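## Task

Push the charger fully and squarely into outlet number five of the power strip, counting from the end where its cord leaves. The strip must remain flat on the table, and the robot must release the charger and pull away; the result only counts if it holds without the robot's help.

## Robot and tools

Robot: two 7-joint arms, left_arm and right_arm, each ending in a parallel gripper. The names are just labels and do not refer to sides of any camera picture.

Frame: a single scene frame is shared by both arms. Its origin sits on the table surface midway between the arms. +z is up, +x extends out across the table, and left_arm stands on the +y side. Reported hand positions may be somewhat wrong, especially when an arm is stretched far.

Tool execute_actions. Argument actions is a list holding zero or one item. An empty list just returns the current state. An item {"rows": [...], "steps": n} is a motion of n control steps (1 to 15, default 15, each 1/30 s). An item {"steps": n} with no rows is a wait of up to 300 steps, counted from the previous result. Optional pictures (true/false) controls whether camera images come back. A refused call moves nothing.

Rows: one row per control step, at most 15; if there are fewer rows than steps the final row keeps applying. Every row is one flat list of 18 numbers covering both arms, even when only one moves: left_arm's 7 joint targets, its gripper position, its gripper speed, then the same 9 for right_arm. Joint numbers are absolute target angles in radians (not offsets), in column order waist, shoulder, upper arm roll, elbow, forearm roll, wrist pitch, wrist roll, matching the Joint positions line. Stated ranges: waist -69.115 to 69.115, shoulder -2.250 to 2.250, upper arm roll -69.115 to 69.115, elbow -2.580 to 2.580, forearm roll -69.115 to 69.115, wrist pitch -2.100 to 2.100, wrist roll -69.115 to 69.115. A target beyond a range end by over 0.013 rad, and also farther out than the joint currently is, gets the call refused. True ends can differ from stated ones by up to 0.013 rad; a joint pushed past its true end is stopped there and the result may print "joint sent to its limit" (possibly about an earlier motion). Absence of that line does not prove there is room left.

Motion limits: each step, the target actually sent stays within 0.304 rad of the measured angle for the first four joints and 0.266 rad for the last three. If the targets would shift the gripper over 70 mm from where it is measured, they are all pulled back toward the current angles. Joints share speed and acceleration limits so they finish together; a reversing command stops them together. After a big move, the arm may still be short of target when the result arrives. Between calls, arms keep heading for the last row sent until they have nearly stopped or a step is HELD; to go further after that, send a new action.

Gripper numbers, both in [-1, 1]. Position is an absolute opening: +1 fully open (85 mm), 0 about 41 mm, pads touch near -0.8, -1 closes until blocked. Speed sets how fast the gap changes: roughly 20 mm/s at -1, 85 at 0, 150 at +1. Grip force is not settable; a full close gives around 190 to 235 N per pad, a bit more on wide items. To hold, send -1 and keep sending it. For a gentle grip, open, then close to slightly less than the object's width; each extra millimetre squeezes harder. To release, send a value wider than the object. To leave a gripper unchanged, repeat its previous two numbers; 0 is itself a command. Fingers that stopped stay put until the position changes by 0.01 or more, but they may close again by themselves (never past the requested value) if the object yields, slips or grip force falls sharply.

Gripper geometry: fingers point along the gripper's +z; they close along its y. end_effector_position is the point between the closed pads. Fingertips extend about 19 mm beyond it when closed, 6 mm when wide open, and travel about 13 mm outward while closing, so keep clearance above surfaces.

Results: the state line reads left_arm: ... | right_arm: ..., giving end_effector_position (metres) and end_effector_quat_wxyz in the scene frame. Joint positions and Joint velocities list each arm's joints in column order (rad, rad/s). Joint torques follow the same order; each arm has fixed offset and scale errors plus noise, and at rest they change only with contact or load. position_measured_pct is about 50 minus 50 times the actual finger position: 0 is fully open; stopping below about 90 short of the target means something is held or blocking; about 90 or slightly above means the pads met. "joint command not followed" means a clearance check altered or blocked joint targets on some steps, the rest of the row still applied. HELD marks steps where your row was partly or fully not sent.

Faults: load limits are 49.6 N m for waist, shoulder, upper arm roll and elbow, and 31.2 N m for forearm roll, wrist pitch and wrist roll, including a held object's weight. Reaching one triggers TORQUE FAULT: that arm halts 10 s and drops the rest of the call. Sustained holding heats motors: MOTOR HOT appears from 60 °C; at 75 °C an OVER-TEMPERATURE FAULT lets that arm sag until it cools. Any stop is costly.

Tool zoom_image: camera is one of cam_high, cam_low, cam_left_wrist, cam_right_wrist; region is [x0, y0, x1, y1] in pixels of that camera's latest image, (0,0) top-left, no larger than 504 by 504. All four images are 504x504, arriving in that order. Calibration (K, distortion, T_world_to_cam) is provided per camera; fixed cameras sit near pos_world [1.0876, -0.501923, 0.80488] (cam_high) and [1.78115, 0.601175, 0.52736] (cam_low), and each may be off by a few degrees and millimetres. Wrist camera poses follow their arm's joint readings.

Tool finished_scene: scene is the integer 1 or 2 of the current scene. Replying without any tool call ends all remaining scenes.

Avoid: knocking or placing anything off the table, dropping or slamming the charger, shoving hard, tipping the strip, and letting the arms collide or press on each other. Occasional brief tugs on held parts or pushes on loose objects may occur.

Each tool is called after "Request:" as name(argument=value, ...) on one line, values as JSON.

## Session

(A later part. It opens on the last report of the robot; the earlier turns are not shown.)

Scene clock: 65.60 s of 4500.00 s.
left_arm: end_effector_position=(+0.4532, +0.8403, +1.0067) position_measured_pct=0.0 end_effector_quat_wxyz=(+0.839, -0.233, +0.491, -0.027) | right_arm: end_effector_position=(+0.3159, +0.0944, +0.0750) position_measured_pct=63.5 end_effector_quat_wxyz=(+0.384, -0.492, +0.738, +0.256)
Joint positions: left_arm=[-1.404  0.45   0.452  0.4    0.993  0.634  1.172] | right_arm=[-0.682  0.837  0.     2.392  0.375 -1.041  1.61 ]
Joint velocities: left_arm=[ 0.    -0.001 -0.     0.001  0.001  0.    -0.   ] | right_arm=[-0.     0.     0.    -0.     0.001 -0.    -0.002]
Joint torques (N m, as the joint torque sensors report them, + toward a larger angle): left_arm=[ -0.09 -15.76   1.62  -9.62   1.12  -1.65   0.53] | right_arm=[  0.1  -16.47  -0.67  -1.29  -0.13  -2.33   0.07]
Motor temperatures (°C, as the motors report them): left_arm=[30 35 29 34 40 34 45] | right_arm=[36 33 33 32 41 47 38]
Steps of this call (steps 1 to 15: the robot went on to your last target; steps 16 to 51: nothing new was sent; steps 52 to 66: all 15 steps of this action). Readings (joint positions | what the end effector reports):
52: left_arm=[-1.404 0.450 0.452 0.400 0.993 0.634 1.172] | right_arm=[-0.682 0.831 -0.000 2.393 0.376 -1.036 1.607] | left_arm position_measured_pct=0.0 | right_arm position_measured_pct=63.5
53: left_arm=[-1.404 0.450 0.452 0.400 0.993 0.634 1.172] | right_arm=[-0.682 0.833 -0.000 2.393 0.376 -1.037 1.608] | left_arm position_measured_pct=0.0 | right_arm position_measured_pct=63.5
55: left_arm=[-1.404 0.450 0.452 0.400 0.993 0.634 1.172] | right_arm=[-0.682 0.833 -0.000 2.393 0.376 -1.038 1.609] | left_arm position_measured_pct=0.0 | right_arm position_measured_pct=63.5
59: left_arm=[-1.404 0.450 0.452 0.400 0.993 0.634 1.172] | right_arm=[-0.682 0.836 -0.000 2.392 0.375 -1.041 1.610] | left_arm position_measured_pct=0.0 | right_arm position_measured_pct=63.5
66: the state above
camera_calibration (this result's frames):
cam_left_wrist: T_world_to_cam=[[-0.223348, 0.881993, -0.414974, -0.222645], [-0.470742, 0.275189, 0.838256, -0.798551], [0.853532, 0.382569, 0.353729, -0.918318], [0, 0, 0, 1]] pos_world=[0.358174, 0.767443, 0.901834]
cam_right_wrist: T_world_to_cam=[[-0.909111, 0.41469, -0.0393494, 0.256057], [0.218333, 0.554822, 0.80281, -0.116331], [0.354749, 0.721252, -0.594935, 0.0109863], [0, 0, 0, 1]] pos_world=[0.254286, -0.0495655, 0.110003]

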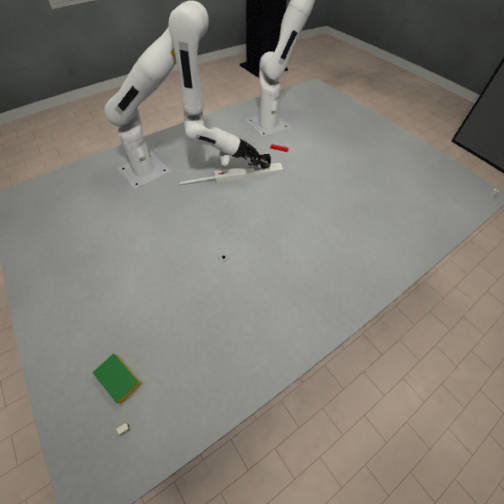

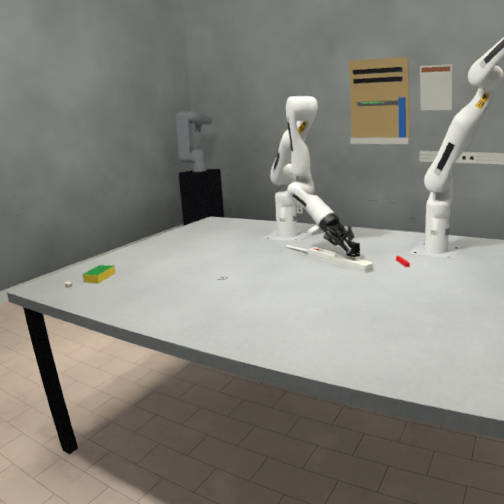

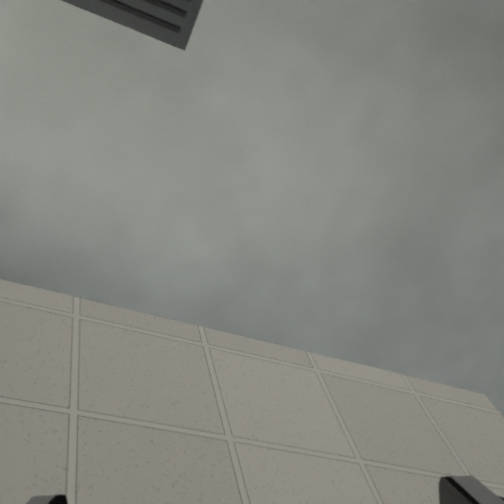

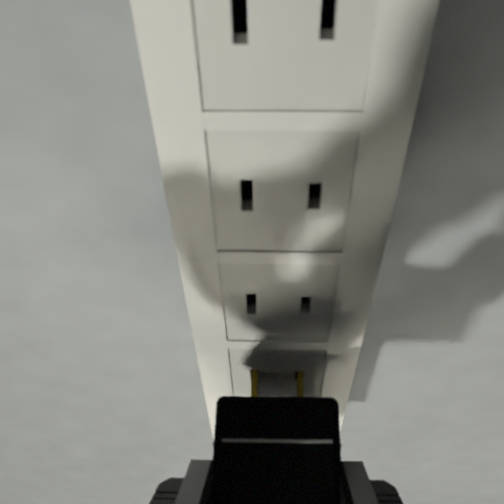

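Request:
execute_actions(actions=[{"rows": [[-1.404,0.45,0.452,0.4,0.993,0.634,1.172,1,0,-0.68243,0.83942,0,2.39202,0.37458,-1.04324,1.61103,-1,-0.2],[-1.404,0.45,0.452,0.4,0.993,0.634,1.172,1,0,-0.6824,0.84221,0,2.39168,0.37412,-1.0455,1.61204,-1,-0.2],[-1.404,0.45,0.452,0.4,0.993,0.634,1.172,1,0,-0.68236,0.84499,0,2.39133,0.37367,-1.04777,1.61305,-1,-0.2],[-1.404,0.45,0.452,0.4,0.993,0.634,1.172,1,0,-0.68233,0.84778,0,2.39098,0.37321,-1.05003,1.61406,-1,-0.2],[-1.404,0.45,0.452,0.4,0.993,0.634,1.172,1,0,-0.6823,0.85056,0,2.39064,0.37276,-1.0523,1.61508,-1,-0.2],[-1.404,0.45,0.452,0.4,0.993,0.634,1.172,1,0,-0.68227,0.85334,0,2.39029,0.3723,-1.05457,1.61609,-1,-0.2],[-1.404,0.45,0.452,0.4,0.993,0.634,1.172,1,0,-0.68224,0.85613,0,2.38994,0.37185,-1.05683,1.6171,-1,-0.2],[-1.404,0.45,0.452,0.4,0.993,0.634,1.172,1,0,-0.6822,0.85891,0,2.38959,0.37139,-1.0591,1.61811,-1,-0.2],[-1.404,0.45,0.452,0.4,0.993,0.634,1.172,1,0,-0.68217,0.8617,0,2.38925,0.37094,-1.06136,1.61912,-1,-0.2],[-1.404,0.45,0.452,0.4,0.993,0.634,1.172,1,0,-0.68214,0.86448,0,2.3889,0.37048,-1.06363,1.62013,-1,-0.2]], "steps": 15}])

Scene clock: 70.93 s of 4500.00 s.
left_arm: end_effector_position=(+0.4532, +0.8403, +1.0067) position_measured_pct=0.0 end_effector_quat_wxyz=(+0.839, -0.233, +0.491, -0.027) | right_arm: end_effector_position=(+0.3161, +0.0945, +0.0673) position_measured_pct=63.5 end_effector_quat_wxyz=(+0.384, -0.492, +0.738, +0.256)
Joint positions: left_arm=[-1.404  0.45   0.452  0.4    0.993  0.634  1.172] | right_arm=[-0.682  0.864  0.     2.389  0.37  -1.064  1.62 ]
Joint velocities: left_arm=[-0.    -0.002 -0.     0.001  0.    -0.    -0.   ] | right_arm=[ 0.     0.003 -0.    -0.001  0.001 -0.005  0.001]
Joint torques (N m, as the joint torque sensors report them, + toward a larger angle): left_arm=[  0.14 -15.84   1.86  -9.51   1.19  -1.83   0.74] | right_arm=[ -0.17 -16.63  -0.54  -1.24  -0.06  -2.25   0.11]
Motor temperatures (°C, as the motors report them): left_arm=[30 35 29 34 40 34 45] | right_arm=[36 33 33 32 41 47 38]
Steps of this call (steps 1 to 15: the robot went on to your last target; steps 16 to 90: nothing new was sent; then 1.83 s passed at rest; steps 91 to 105: all 15 steps of this action). Readings (joint positions | what the end effector reports):
91: left_arm=[-1.404 0.450 0.452 0.400 0.993 0.634 1.172] | right_arm=[-0.682 0.838 -0.000 2.392 0.375 -1.042 1.610] | left_arm position_measured_pct=0.0 | right_arm position_measured_pct=63.5
92: left_arm=[-1.404 0.450 0.452 0.400 0.993 0.634 1.172] | right_arm=[-0.682 0.840 -0.000 2.392 0.375 -1.043 1.611] | left_arm position_measured_pct=0.0 | right_arm position_measured_pct=63.5
94: left_arm=[-1.404 0.450 0.452 0.400 0.993 0.634 1.172] | right_arm=[-0.682 0.845 -0.000 2.391 0.374 -1.047 1.613] | left_arm position_measured_pct=0.0 | right_arm position_measured_pct=63.5
98: left_arm=[-1.404 0.450 0.452 0.400 0.993 0.634 1.172] | right_arm=[-0.682 0.856 0.000 2.390 0.372 -1.056 1.617] | left_arm position_measured_pct=0.0 | right_arm position_measured_pct=63.5
105: the state above
camera_calibration (this result's frames):
cam_left_wrist: T_world_to_cam=[[-0.223349, 0.881993, -0.414974, -0.222645], [-0.470743, 0.275188, 0.838256, -0.798551], [0.853532, 0.382569, 0.353729, -0.918318], [0, 0, 0, 1]] pos_world=[0.358174, 0.767443, 0.901834]
cam_right_wrist: T_world_to_cam=[[-0.909148, 0.414603, -0.0394251, 0.255888], [0.218026, 0.554463, 0.803141, -0.110115], [0.354845, 0.721578, -0.594483, 0.00615681], [0, 0, 0, 1]] pos_world=[0.254463, -0.0494798, 0.102187]

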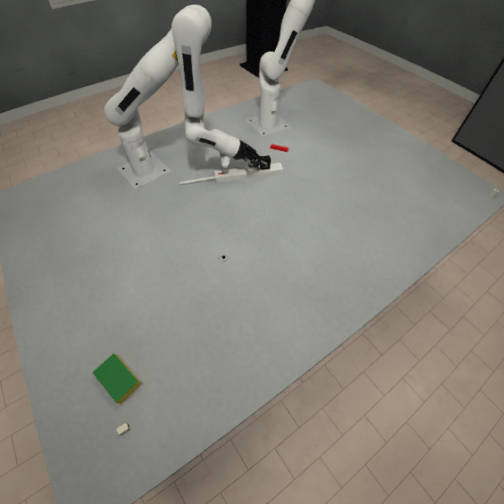

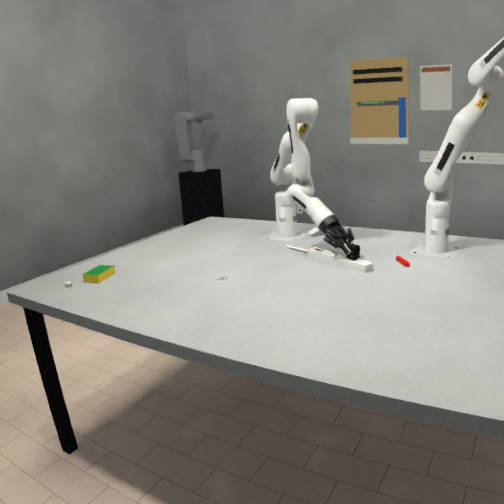

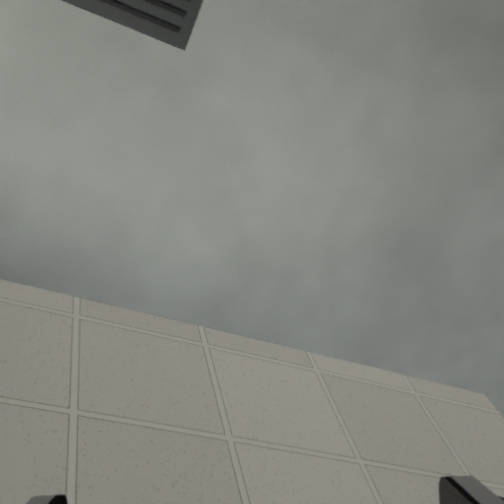

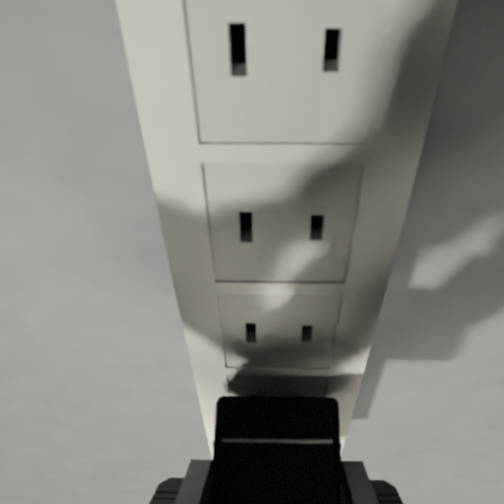

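Request:
execute_actions(actions=[{"rows": [[-1.404,0.45,0.452,0.4,0.993,0.634,1.172,1,0,-0.68214,0.86593,0.0002,2.38945,0.37048,-1.06242,1.62013,-1,-0.2],[-1.404,0.45,0.452,0.4,0.993,0.634,1.172,1,0,-0.68214,0.86737,0.0004,2.39,0.37048,-1.06121,1.62013,-1,-0.2],[-1.404,0.45,0.452,0.4,0.993,0.634,1.172,1,0,-0.68214,0.86882,0.0006,2.39056,0.37048,-1.06,1.62013,-1,-0.2],[-1.404,0.45,0.452,0.4,0.993,0.634,1.172,1,0,-0.68214,0.87026,0.0008,2.39111,0.37048,-1.05879,1.62013,-1,-0.2],[-1.404,0.45,0.452,0.4,0.993,0.634,1.172,1,0,-0.68214,0.87279,0.0008,2.39077,0.37005,-1.06082,1.62102,-1,-0.2],[-1.404,0.45,0.452,0.4,0.993,0.634,1.172,1,0,-0.68214,0.87531,0.0008,2.39042,0.36963,-1.06286,1.62192,-1,-0.2],[-1.404,0.45,0.452,0.4,0.993,0.634,1.172,1,0,-0.68214,0.87784,0.0008,2.39008,0.3692,-1.06489,1.62281,-1,-0.2]], "steps": 13}], pictures=false)

Scene clock: 74.30 s of 4500.00 s.
left_arm: end_effector_position=(+0.4532, +0.8403, +1.0067) position_measured_pct=0.0 end_effector_quat_wxyz=(+0.839, -0.233, +0.491, -0.027) | right_arm: end_effector_position=(+0.3160, +0.0944, +0.0656) position_measured_pct=63.5 end_effector_quat_wxyz=(+0.385, -0.492, +0.738, +0.257)
Joint positions: left_arm=[-1.404  0.45   0.452  0.4    0.993  0.634  1.172] | right_arm=[-0.682  0.871  0.     2.389  0.37  -1.071  1.623]
Joint velocities: left_arm=[ 0.    -0.001  0.    -0.001 -0.     0.    -0.   ] | right_arm=[ 0.     0.    -0.001 -0.    -0.    -0.001  0.001]
Joint torques (N m, as the joint torque sensors report them, + toward a larger angle): left_arm=[ -0.04 -15.4    1.84  -9.12   0.97  -1.57   0.35] | right_arm=[ -0.15 -10.58   0.2   -0.12  -0.25   0.35   0.16]
Motor temperatures (°C, as the motors report them): left_arm=[30 35 29 34 40 34 45] | right_arm=[36 33 33 32 41 47 38]
Steps of this call (steps 1 to 15: the robot went on to your last target; steps 16 to 88: nothing new was sent; steps 89 to 101: all 13 steps of this action). Readings (joint positions | what the end effector reports):
89: left_arm=[-1.404 0.450 0.452 0.400 0.993 0.634 1.172] | right_arm=[-0.682 0.865 0.000 2.389 0.370 -1.064 1.620] | left_arm position_measured_pct=0.0 | right_arm position_measured_pct=63.5
90: left_arm=[-1.404 0.450 0.452 0.400 0.993 0.634 1.172] | right_arm=[-0.682 0.865 0.000 2.389 0.370 -1.064 1.620] | left_arm position_measured_pct=0.0 | right_arm position_measured_pct=63.5
92: left_arm=[-1.404 0.450 0.452 0.400 0.993 0.634 1.172] | right_arm=[-0.682 0.866 0.000 2.389 0.370 -1.065 1.620] | left_arm position_measured_pct=0.0 | right_arm position_measured_pct=63.5
96: left_arm=[-1.404 0.450 0.452 0.400 0.993 0.634 1.172] | right_arm=[-0.682 0.870 0.000 2.389 0.370 -1.071 1.622] | left_arm position_measured_pct=0.0 | right_arm position_measured_pct=63.5
101: the state above

Request:
execute_actions(actions=[{"rows": [[-1.404,0.45,0.452,0.4,0.993,0.634,1.172,1,0,-0.68214,0.87977,0.0008,2.38994,0.36892,-1.06591,1.62341,-1,-0.2],[-1.404,0.45,0.452,0.4,0.993,0.634,1.172,1,0,-0.68214,0.8817,0.0009,2.3898,0.36863,-1.06693,1.624,-1,-0.2],[-1.404,0.45,0.452,0.4,0.993,0.634,1.172,1,0,-0.68214,0.88362,0.0009,2.38967,0.36835,-1.06795,1.6246,-1,-0.2],[-1.404,0.45,0.452,0.4,0.993,0.634,1.172,1,0,-0.68214,0.88555,0.0009,2.38953,0.36806,-1.06897,1.6252,-1,-0.2],[-1.404,0.45,0.452,0.4,0.993,0.634,1.172,1,0,-0.68214,0.88748,0.0009,2.38939,0.36778,-1.06999,1.62579,-1,-0.2],[-1.404,0.45,0.452,0.4,0.993,0.634,1.172,1,0,-0.68214,0.88941,0.001,2.38925,0.36749,-1.07101,1.62639,-1,-0.2],[-1.404,0.45,0.452,0.4,0.993,0.634,1.172,1,0,-0.68214,0.89134,0.001,2.38911,0.36721,-1.07203,1.62699,-1,-0.2],[-1.404,0.45,0.452,0.4,0.993,0.634,1.172,1,0,-0.68214,0.89326,0.001,2.38898,0.36692,-1.07305,1.62758,-1,-0.2],[-1.404,0.45,0.452,0.4,0.993,0.634,1.172,1,0,-0.68214,0.89519,0.00105,2.38884,0.36664,-1.07407,1.62818,-1,-0.2]], "steps": 15}], pictures=false)

Scene clock: 76.47 s of 4500.00 s.
left_arm: end_effector_position=(+0.4532, +0.8403, +1.0067) position_measured_pct=0.0 end_effector_quat_wxyz=(+0.839, -0.233, +0.491, -0.027) | right_arm: end_effector_position=(+0.3160, +0.0944, +0.0605) position_measured_pct=63.5 end_effector_quat_wxyz=(+0.384, -0.492, +0.738, +0.256)
Joint positions: left_arm=[-1.404  0.45   0.452  0.4    0.993  0.634  1.172] | right_arm=[-0.682  0.887 -0.     2.386  0.367 -1.082  1.628]
Joint velocities: left_arm=[-0.    -0.001  0.     0.     0.     0.    -0.   ] | right_arm=[ 0.     0.001  0.001  0.     0.001 -0.002 -0.002]
Joint torques (N m, as the joint torque sensors report them, + toward a larger angle): left_arm=[ -0.04 -15.66   2.07  -9.16   1.05  -1.71   0.56] | right_arm=[  0.07 -10.13   0.4    1.45  -0.11   1.01   0.12]
Motor temperatures (°C, as the motors report them): left_arm=[30 35 29 34 40 34 45] | right_arm=[36 33 33 32 41 47 38]
Steps of this call (steps 1 to 15: the robot went on to your last target; steps 16 to 50: nothing new was sent; steps 51 to 65: all 15 steps of this action). Readings (joint positions | what the end effector reports):
51: left_arm=[-1.404 0.450 0.452 0.400 0.993 0.634 1.172] | right_arm=[-0.682 0.871 0.000 2.389 0.370 -1.071 1.623] | left_arm position_measured_pct=0.0 | right_arm position_measured_pct=63.5
52: left_arm=[-1.404 0.450 0.452 0.400 0.993 0.634 1.172] | right_arm=[-0.682 0.872 0.000 2.389 0.369 -1.073 1.623] | left_arm position_measured_pct=0.0 | right_arm position_measured_pct=63.5
54: left_arm=[-1.404 0.450 0.452 0.400 0.993 0.634 1.172] | right_arm=[-0.682 0.875 -0.000 2.389 0.369 -1.076 1.624] | left_arm position_measured_pct=0.0 | right_arm position_measured_pct=63.5
58: left_arm=[-1.404 0.450 0.452 0.400 0.993 0.634 1.172] | right_arm=[-0.682 0.883 -0.000 2.386 0.367 -1.079 1.627] | left_arm position_measured_pct=0.0 | right_arm position_measured_pct=63.5
65: the state above

Request:
execute_actions(actions=[{"rows": [[-1.404,0.45,0.452,0.4,0.993,0.634,1.172,1,0,-0.68214,0.8958,0.0011,2.38907,0.36664,-1.07347,1.62818,-1,-0.2],[-1.404,0.45,0.452,0.4,0.993,0.634,1.172,1,0,-0.68214,0.89641,0.0012,2.38931,0.36664,-1.07286,1.62818,-1,-0.2],[-1.404,0.45,0.452,0.4,0.993,0.634,1.172,1,0,-0.68214,0.89703,0.0013,2.38954,0.36664,-1.07226,1.62818,-1,-0.2],[-1.404,0.45,0.452,0.4,0.993,0.634,1.172,1,0,-0.68214,0.89764,0.0014,2.38978,0.36664,-1.07165,1.62818,-1,-0.2],[-1.404,0.45,0.452,0.4,0.993,0.634,1.172,1,0,-0.68214,0.89825,0.0015,2.39001,0.36664,-1.07105,1.62818,-1,-0.2]], "steps": 12}])

Scene clock: 77.50 s of 4500.00 s.
left_arm: end_effector_position=(+0.4532, +0.8403, +1.0067) position_measured_pct=0.0 end_effector_quat_wxyz=(+0.839, -0.233, +0.491, -0.027) | right_arm: end_effector_position=(+0.3160, +0.0943, +0.0602) position_measured_pct=63.5 end_effector_quat_wxyz=(+0.384, -0.492, +0.738, +0.256)
Joint positions: left_arm=[-1.404  0.45   0.452  0.4    0.993  0.634  1.172] | right_arm=[-0.682  0.887  0.     2.386  0.367 -1.081  1.628]
Joint velocities: left_arm=[-0.    -0.001 -0.    -0.     0.001 -0.    -0.   ] | right_arm=[-0.     0.    -0.002  0.    -0.001  0.001  0.001]
Joint torques (N m, as the joint torque sensors report them, + toward a larger angle): left_arm=[  0.13 -15.73   2.16  -9.57   1.08  -1.9    0.49] | right_arm=[ 0.1  -7.79  0.84  2.71 -0.23  2.4  -0.02]
Motor temperatures (°C, as the motors report them): left_arm=[30 35 29 34 40 34 45] | right_arm=[36 33 33 32 41 47 38]
Steps of this call (steps 1 to 15: the robot went on to your last target; steps 16 to 19: nothing new was sent; steps 20 to 31: all 12 steps of this action). Readings (joint positions | what the end effector reports):
20: left_arm=[-1.404 0.450 0.452 0.400 0.993 0.634 1.172] | right_arm=[-0.682 0.887 -0.000 2.386 0.367 -1.082 1.628] | left_arm position_measured_pct=0.0 | right_arm position_measured_pct=63.5
21: left_arm=[-1.404 0.450 0.452 0.400 0.993 0.634 1.172] | right_arm=[-0.682 0.887 -0.000 2.386 0.367 -1.082 1.628] | left_arm position_measured_pct=0.0 | right_arm position_measured_pct=63.5
23: left_arm=[-1.404 0.450 0.452 0.400 0.993 0.634 1.172] | right_arm=[-0.682 0.888 0.000 2.386 0.367 -1.082 1.628] | left_arm position_measured_pct=0.0 | right_arm position_measured_pct=63.5
27: left_arm=[-1.404 0.450 0.452 0.400 0.993 0.634 1.172] | right_arm=[-0.682 0.887 0.000 2.386 0.367 -1.081 1.628] | left_arm position_measured_pct=0.0 | right_arm position_measured_pct=63.5
31: the state above
camera_calibration (this result's frames):
cam_left_wrist: T_world_to_cam=[[-0.223348, 0.881993, -0.414974, -0.222644], [-0.470743, 0.275189, 0.838256, -0.798551], [0.853532, 0.382569, 0.353729, -0.918318], [0, 0, 0, 1]] pos_world=[0.358174, 0.767443, 0.901834]
cam_right_wrist: T_world_to_cam=[[-0.909227, 0.414454, -0.0391735, 0.255602], [0.218557, 0.555311, 0.802411, -0.104497], [0.354316, 0.721012, -0.595485, 0.00237002], [0, 0, 0, 1]] pos_world=[0.254399, -0.0496157, 0.0952738]

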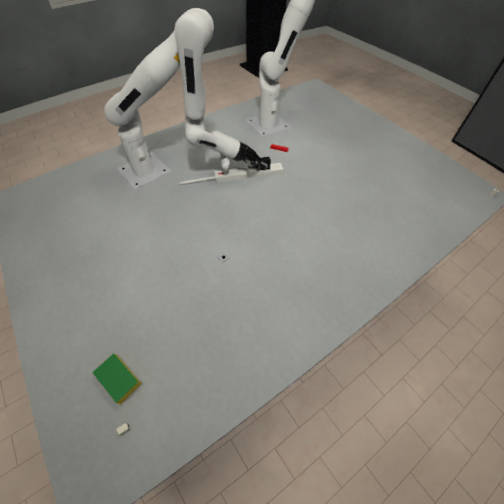

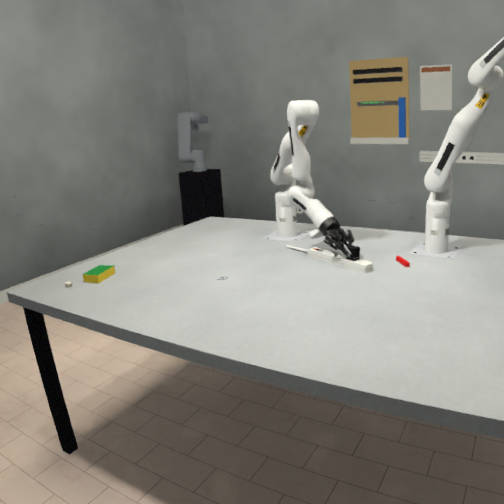

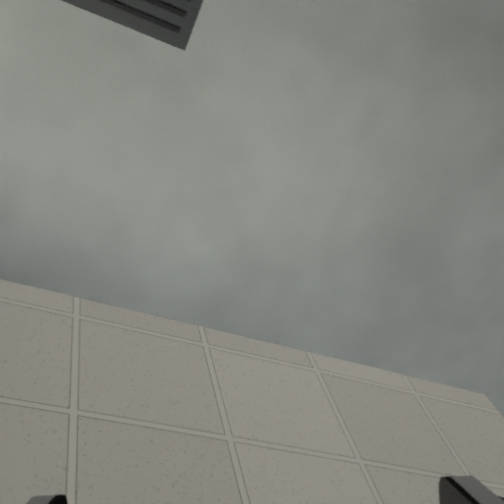

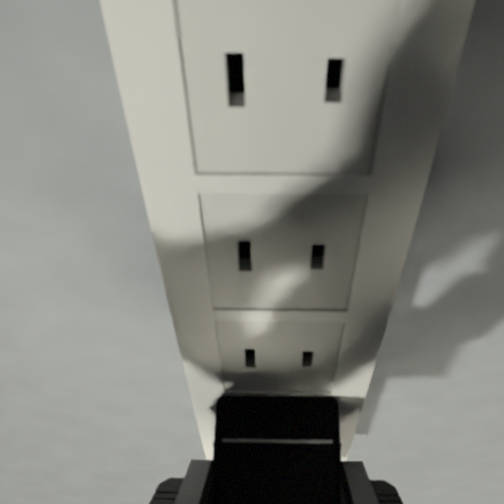

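Request:
execute_actions(actions=[{"rows": [[-1.404,0.45,0.452,0.4,0.993,0.634,1.172,1,0,-0.68214,0.89646,0.00125,2.38933,0.36664,-1.07278,1.62818,-1,-0.2],[-1.404,0.45,0.452,0.4,0.993,0.634,1.172,1,0,-0.68214,0.89467,0.001,2.38864,0.36664,-1.0745,1.62818,-1,-0.2],[-1.404,0.45,0.452,0.4,0.993,0.634,1.172,1,0,-0.68214,0.89288,0.00075,2.38796,0.36664,-1.07623,1.62818,-1,-0.2],[-1.404,0.45,0.452,0.4,0.993,0.634,1.172,1,0,-0.68214,0.89108,0.0005,2.38727,0.36664,-1.07795,1.62818,-1,-0.2],[-1.404,0.45,0.452,0.4,0.993,0.634,1.172,1,0,-0.68214,0.88929,0.00025,2.38659,0.36664,-1.07968,1.62818,-1,-0.2],[-1.404,0.45,0.452,0.4,0.993,0.634,1.172,1,0,-0.68214,0.8875,0,2.3859,0.36664,-1.0814,1.62818,-1,-0.2],[-1.404,0.45,0.452,0.4,0.993,0.634,1.172,1,0,-0.68214,0.8875,0,2.3859,0.36664,-1.0814,1.62818,-1,-0.2],[-1.404,0.45,0.452,0.4,0.993,0.634,1.172,1,0,-0.68214,0.8875,0,2.3859,0.36664,-1.0814,1.62818,-1,-0.2],[-1.404,0.45,0.452,0.4,0.993,0.634,1.172,1,0,-0.68214,0.8875,0,2.3859,0.36664,-1.0814,1.62818,1,0.3]], "steps": 15}], pictures=false)

Scene clock: 79.33 s of 4500.00 s.
left_arm: end_effector_position=(+0.4532, +0.8403, +1.0067) position_measured_pct=0.0 end_effector_quat_wxyz=(+0.839, -0.233, +0.491, -0.027) | right_arm: end_effector_position=(+0.3159, +0.0942, +0.0601) position_measured_pct=47.2 end_effector_quat_wxyz=(+0.384, -0.492, +0.738, +0.256)
Joint positions: left_arm=[-1.404  0.45   0.452  0.4    0.993  0.634  1.172] | right_arm=[-0.682  0.887  0.     2.386  0.367 -1.081  1.628]
Joint velocities: left_arm=[ 0.  0.  0.  0.  0.  0. -0.] | right_arm=[ 0.    -0.    -0.001  0.     0.001 -0.001 -0.002]
Joint torques (N m, as the joint torque sensors report them, + toward a larger angle): left_arm=[  0.08 -16.07   1.98  -9.55   1.27  -1.63   0.39] | right_arm=[  0.17 -16.46  -0.48  -0.84   0.    -2.28   0.13]
Motor temperatures (°C, as the motors report them): left_arm=[30 35 29 34 40 34 45] | right_arm=[36 33 33 32 41 47 38]
Steps of this call (steps 1 to 15: the robot went on to your last target; steps 16 to 40: nothing new was sent; steps 41 to 55: all 15 steps of this action). Readings (joint positions | what the end effector reports):
41: left_arm=[-1.404 0.450 0.452 0.400 0.993 0.634 1.172] | right_arm=[-0.682 0.887 0.000 2.385 0.367 -1.081 1.628] | left_arm position_measured_pct=0.0 | right_arm position_measured_pct=63.5
42: left_arm=[-1.404 0.450 0.452 0.400 0.993 0.634 1.172] | right_arm=[-0.682 0.886 -0.000 2.385 0.367 -1.080 1.628] | left_arm position_measured_pct=0.0 | right_arm position_measured_pct=63.5
44: left_arm=[-1.404 0.450 0.452 0.400 0.993 0.634 1.172] | right_arm=[-0.682 0.886 -0.000 2.385 0.367 -1.080 1.628] | left_arm position_measured_pct=0.0 | right_arm position_measured_pct=63.5
48: left_arm=[-1.404 0.450 0.452 0.400 0.993 0.634 1.172] | right_arm=[-0.682 0.886 -0.000 2.386 0.367 -1.081 1.628] | left_arm position_measured_pct=0.0 | right_arm position_measured_pct=63.5
55: the state above

Request:
execute_actions(actions=[{"rows": [[-1.404,0.45,0.452,0.4,0.993,0.634,1.172,1,0,-0.68214,0.53,0,2.45,0.36664,-1.0814,1.62818,1,0.3]], "steps": 15}], pictures=false)

Request:
execute_actions(actions=[{"steps": 15}])

Scene clock: 81.27 s of 4500.00 s.
left_arm: end_effector_position=(+0.4532, +0.8403, +1.0067) position_measured_pct=0.0 end_effector_quat_wxyz=(+0.839, -0.233, +0.491, -0.027) | right_arm: end_effector_position=(+0.3304, +0.1086, +0.2234) position_measured_pct=0.0 end_effector_quat_wxyz=(+0.500, -0.475, +0.669, +0.277)
Joint positions: left_arm=[-1.404  0.45   0.452  0.4    0.993  0.634  1.172] | right_arm=[-0.682  0.553 -0.     2.446  0.367 -1.082  1.628]
Joint velocities: left_arm=[ 0.     0.001  0.    -0.001 -0.     0.    -0.   ] | right_arm=[ 0.    -0.362 -0.001  0.07   0.005 -0.003  0.001]
Joint torques (N m, as the joint torque sensors report them, + toward a larger angle): left_arm=[ -0.15 -15.75   1.76  -9.65   1.1   -1.73   0.5 ] | right_arm=[ -0.03 -10.81  -0.36  -3.09  -0.31  -1.85   0.04]
Motor temperatures (°C, as the motors report them): left_arm=[30 35 29 34 40 34 45] | right_arm=[36 33 33 32 41 47 38]
Steps of this call (steps 1 to 15: the robot went on to your last target; steps 16 to 43: nothing new was sent; steps 44 to 58: all 15 steps of this action). Readings (joint positions | what the end effector reports):
44: left_arm=[-1.404 0.450 0.452 0.400 0.993 0.634 1.172] | right_arm=[-0.682 0.886 0.000 2.386 0.367 -1.081 1.628] | left_arm position_measured_pct=0.0 | right_arm position_measured_pct=0.0
45: left_arm=[-1.404 0.450 0.452 0.400 0.993 0.634 1.172] | right_arm=[-0.682 0.879 0.000 2.388 0.367 -1.080 1.628] | left_arm position_measured_pct=0.0 | right_arm position_measured_pct=0.0
47: left_arm=[-1.404 0.450 0.452 0.400 0.993 0.634 1.172] | right_arm=[-0.682 0.849 0.000 2.394 0.367 -1.080 1.628] | left_arm position_measured_pct=0.0 | right_arm position_measured_pct=0.0
51: left_arm=[-1.404 0.450 0.452 0.400 0.993 0.634 1.172] | right_arm=[-0.682 0.735 0.000 2.414 0.367 -1.081 1.628] | left_arm position_measured_pct=0.0 | right_arm position_measured_pct=0.0
58: the state above

Scene clock: 81.77 s of 4500.00 s.
left_arm: end_effector_position=(+0.4532, +0.8403, +1.0067) position_measured_pct=0.0 end_effector_quat_wxyz=(+0.839, -0.233, +0.491, -0.027) | right_arm: end_effector_position=(+0.3300, +0.1082, +0.2343) position_measured_pct=0.0 end_effector_quat_wxyz=(+0.507, -0.474, +0.664, +0.278)
Joint positions: left_arm=[-1.404  0.45   0.452  0.4    0.993  0.634  1.172] | right_arm=[-0.682  0.53  -0.     2.45   0.367 -1.081  1.628]
Joint velocities: left_arm=[-0.     0.001 -0.     0.     0.    -0.    -0.   ] | right_arm=[-0.    -0.001 -0.001  0.    -0.     0.     0.   ]
Joint torques (N m, as the joint torque sensors report them, + toward a larger angle): left_arm=[  0.09 -15.78   2.08  -9.43   0.93  -2.     0.35] | right_arm=[  0.05 -13.66  -0.3   -4.11  -0.45  -2.6   -0.05]
Motor temperatures (°C, as the motors report them): left_arm=[30 35 29 34 40 34 45] | right_arm=[36 33 33 32 41 47 38]
Steps of this call (steps 1 to 15: the robot went on to your last target). Readings (joint positions | what the end effector reports):
1: left_arm=[-1.404 0.450 0.452 0.400 0.993 0.634 1.172] | right_arm=[-0.682 0.544 -0.000 2.448 0.367 -1.083 1.628] | left_arm position_measured_pct=0.0 | right_arm position_measured_pct=0.0
2: left_arm=[-1.404 0.450 0.452 0.400 0.993 0.634 1.172] | right_arm=[-0.682 0.540 -0.000 2.449 0.367 -1.083 1.628] | left_arm position_measured_pct=0.0 | right_arm position_measured_pct=0.0
4: left_arm=[-1.404 0.450 0.452 0.400 0.993 0.634 1.172] | right_arm=[-0.682 0.537 -0.000 2.449 0.367 -1.082 1.628] | left_arm position_measured_pct=0.0 | right_arm position_measured_pct=0.0
8: left_arm=[-1.404 0.450 0.452 0.400 0.993 0.634 1.172] | right_arm=[-0.682 0.532 -0.000 2.450 0.367 -1.081 1.628] | left_arm position_measured_pct=0.0 | right_arm position_measured_pct=0.0
15: the state above
camera_calibration (this result's frames):
cam_left_wrist: T_world_to_cam=[[-0.223348, 0.881993, -0.414974, -0.222644], [-0.470743, 0.275189, 0.838256, -0.798551], [0.853532, 0.382569, 0.353729, -0.918318], [0, 0, 0, 1]] pos_world=[0.358174, 0.767443, 0.901834]
cam_right_wrist: T_world_to_cam=[[-0.890395, 0.433108, -0.140055, 0.284847], [0.0373214, 0.376111, 0.925823, -0.204737], [0.453657, 0.81912, -0.351052, -0.00964253], [0, 0, 0, 1]] pos_world=[0.265642, -0.038467, 0.22606]

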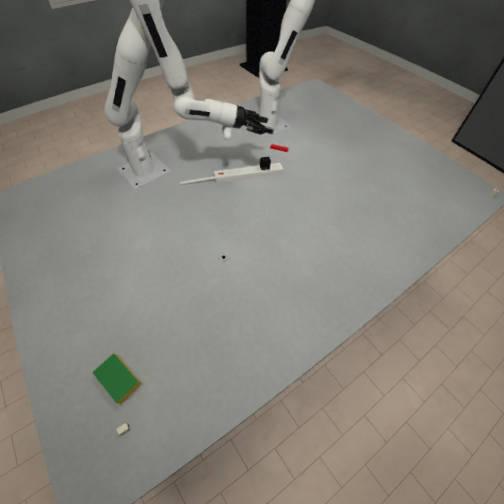

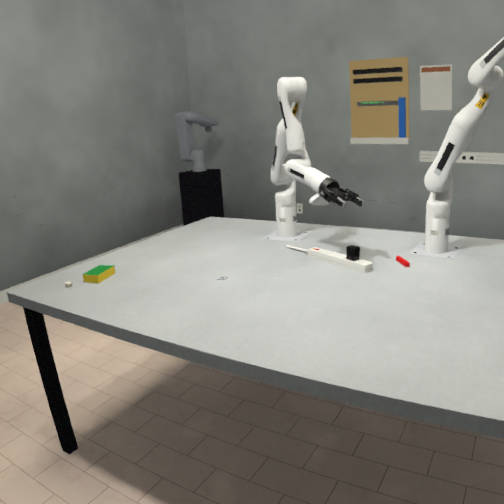

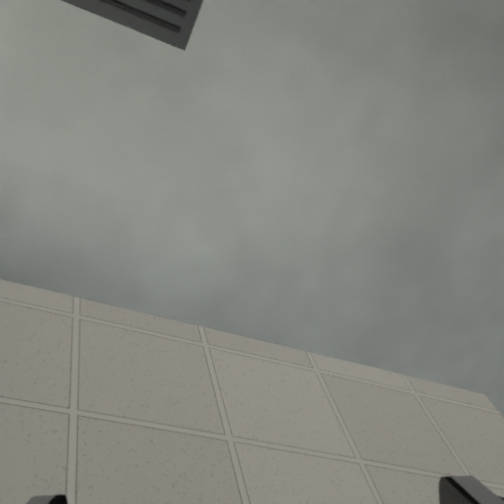

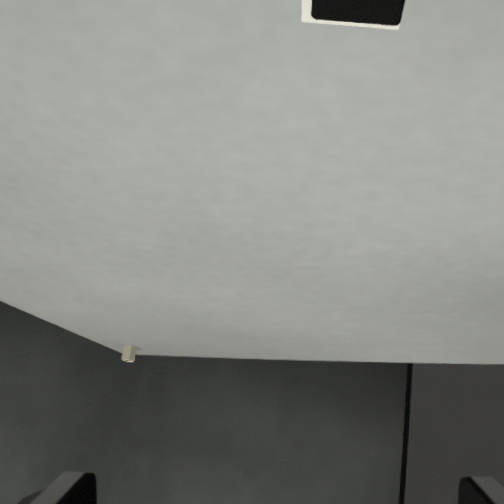

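Request:
zoom_image(camera="cam_high", region=[200, 140, 300, 200])

Request:
zoom_image(camera="cam_low", region=[290, 230, 390, 285])

Region (200, 140, 300, 200) of cam_high's 504x504 image, scaled by 5.040, with more detail than that image has; it fills the top 302 rows of this view, and the rest is white.

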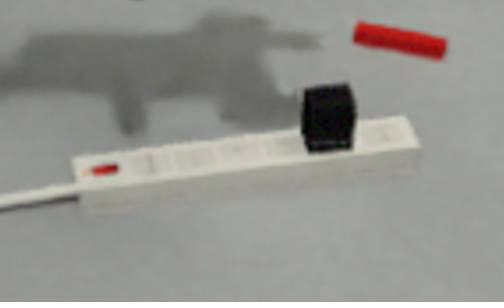

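Region (290, 230, 390, 285) of cam_low's 504x504 image, scaled by 5.040, with more detail than that image has; it fills the top 277 rows of this view, and the rest is white.

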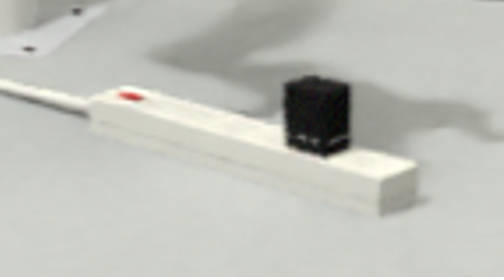

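Request:
finished_scene(scene=2)

The scene is finished: the task was done.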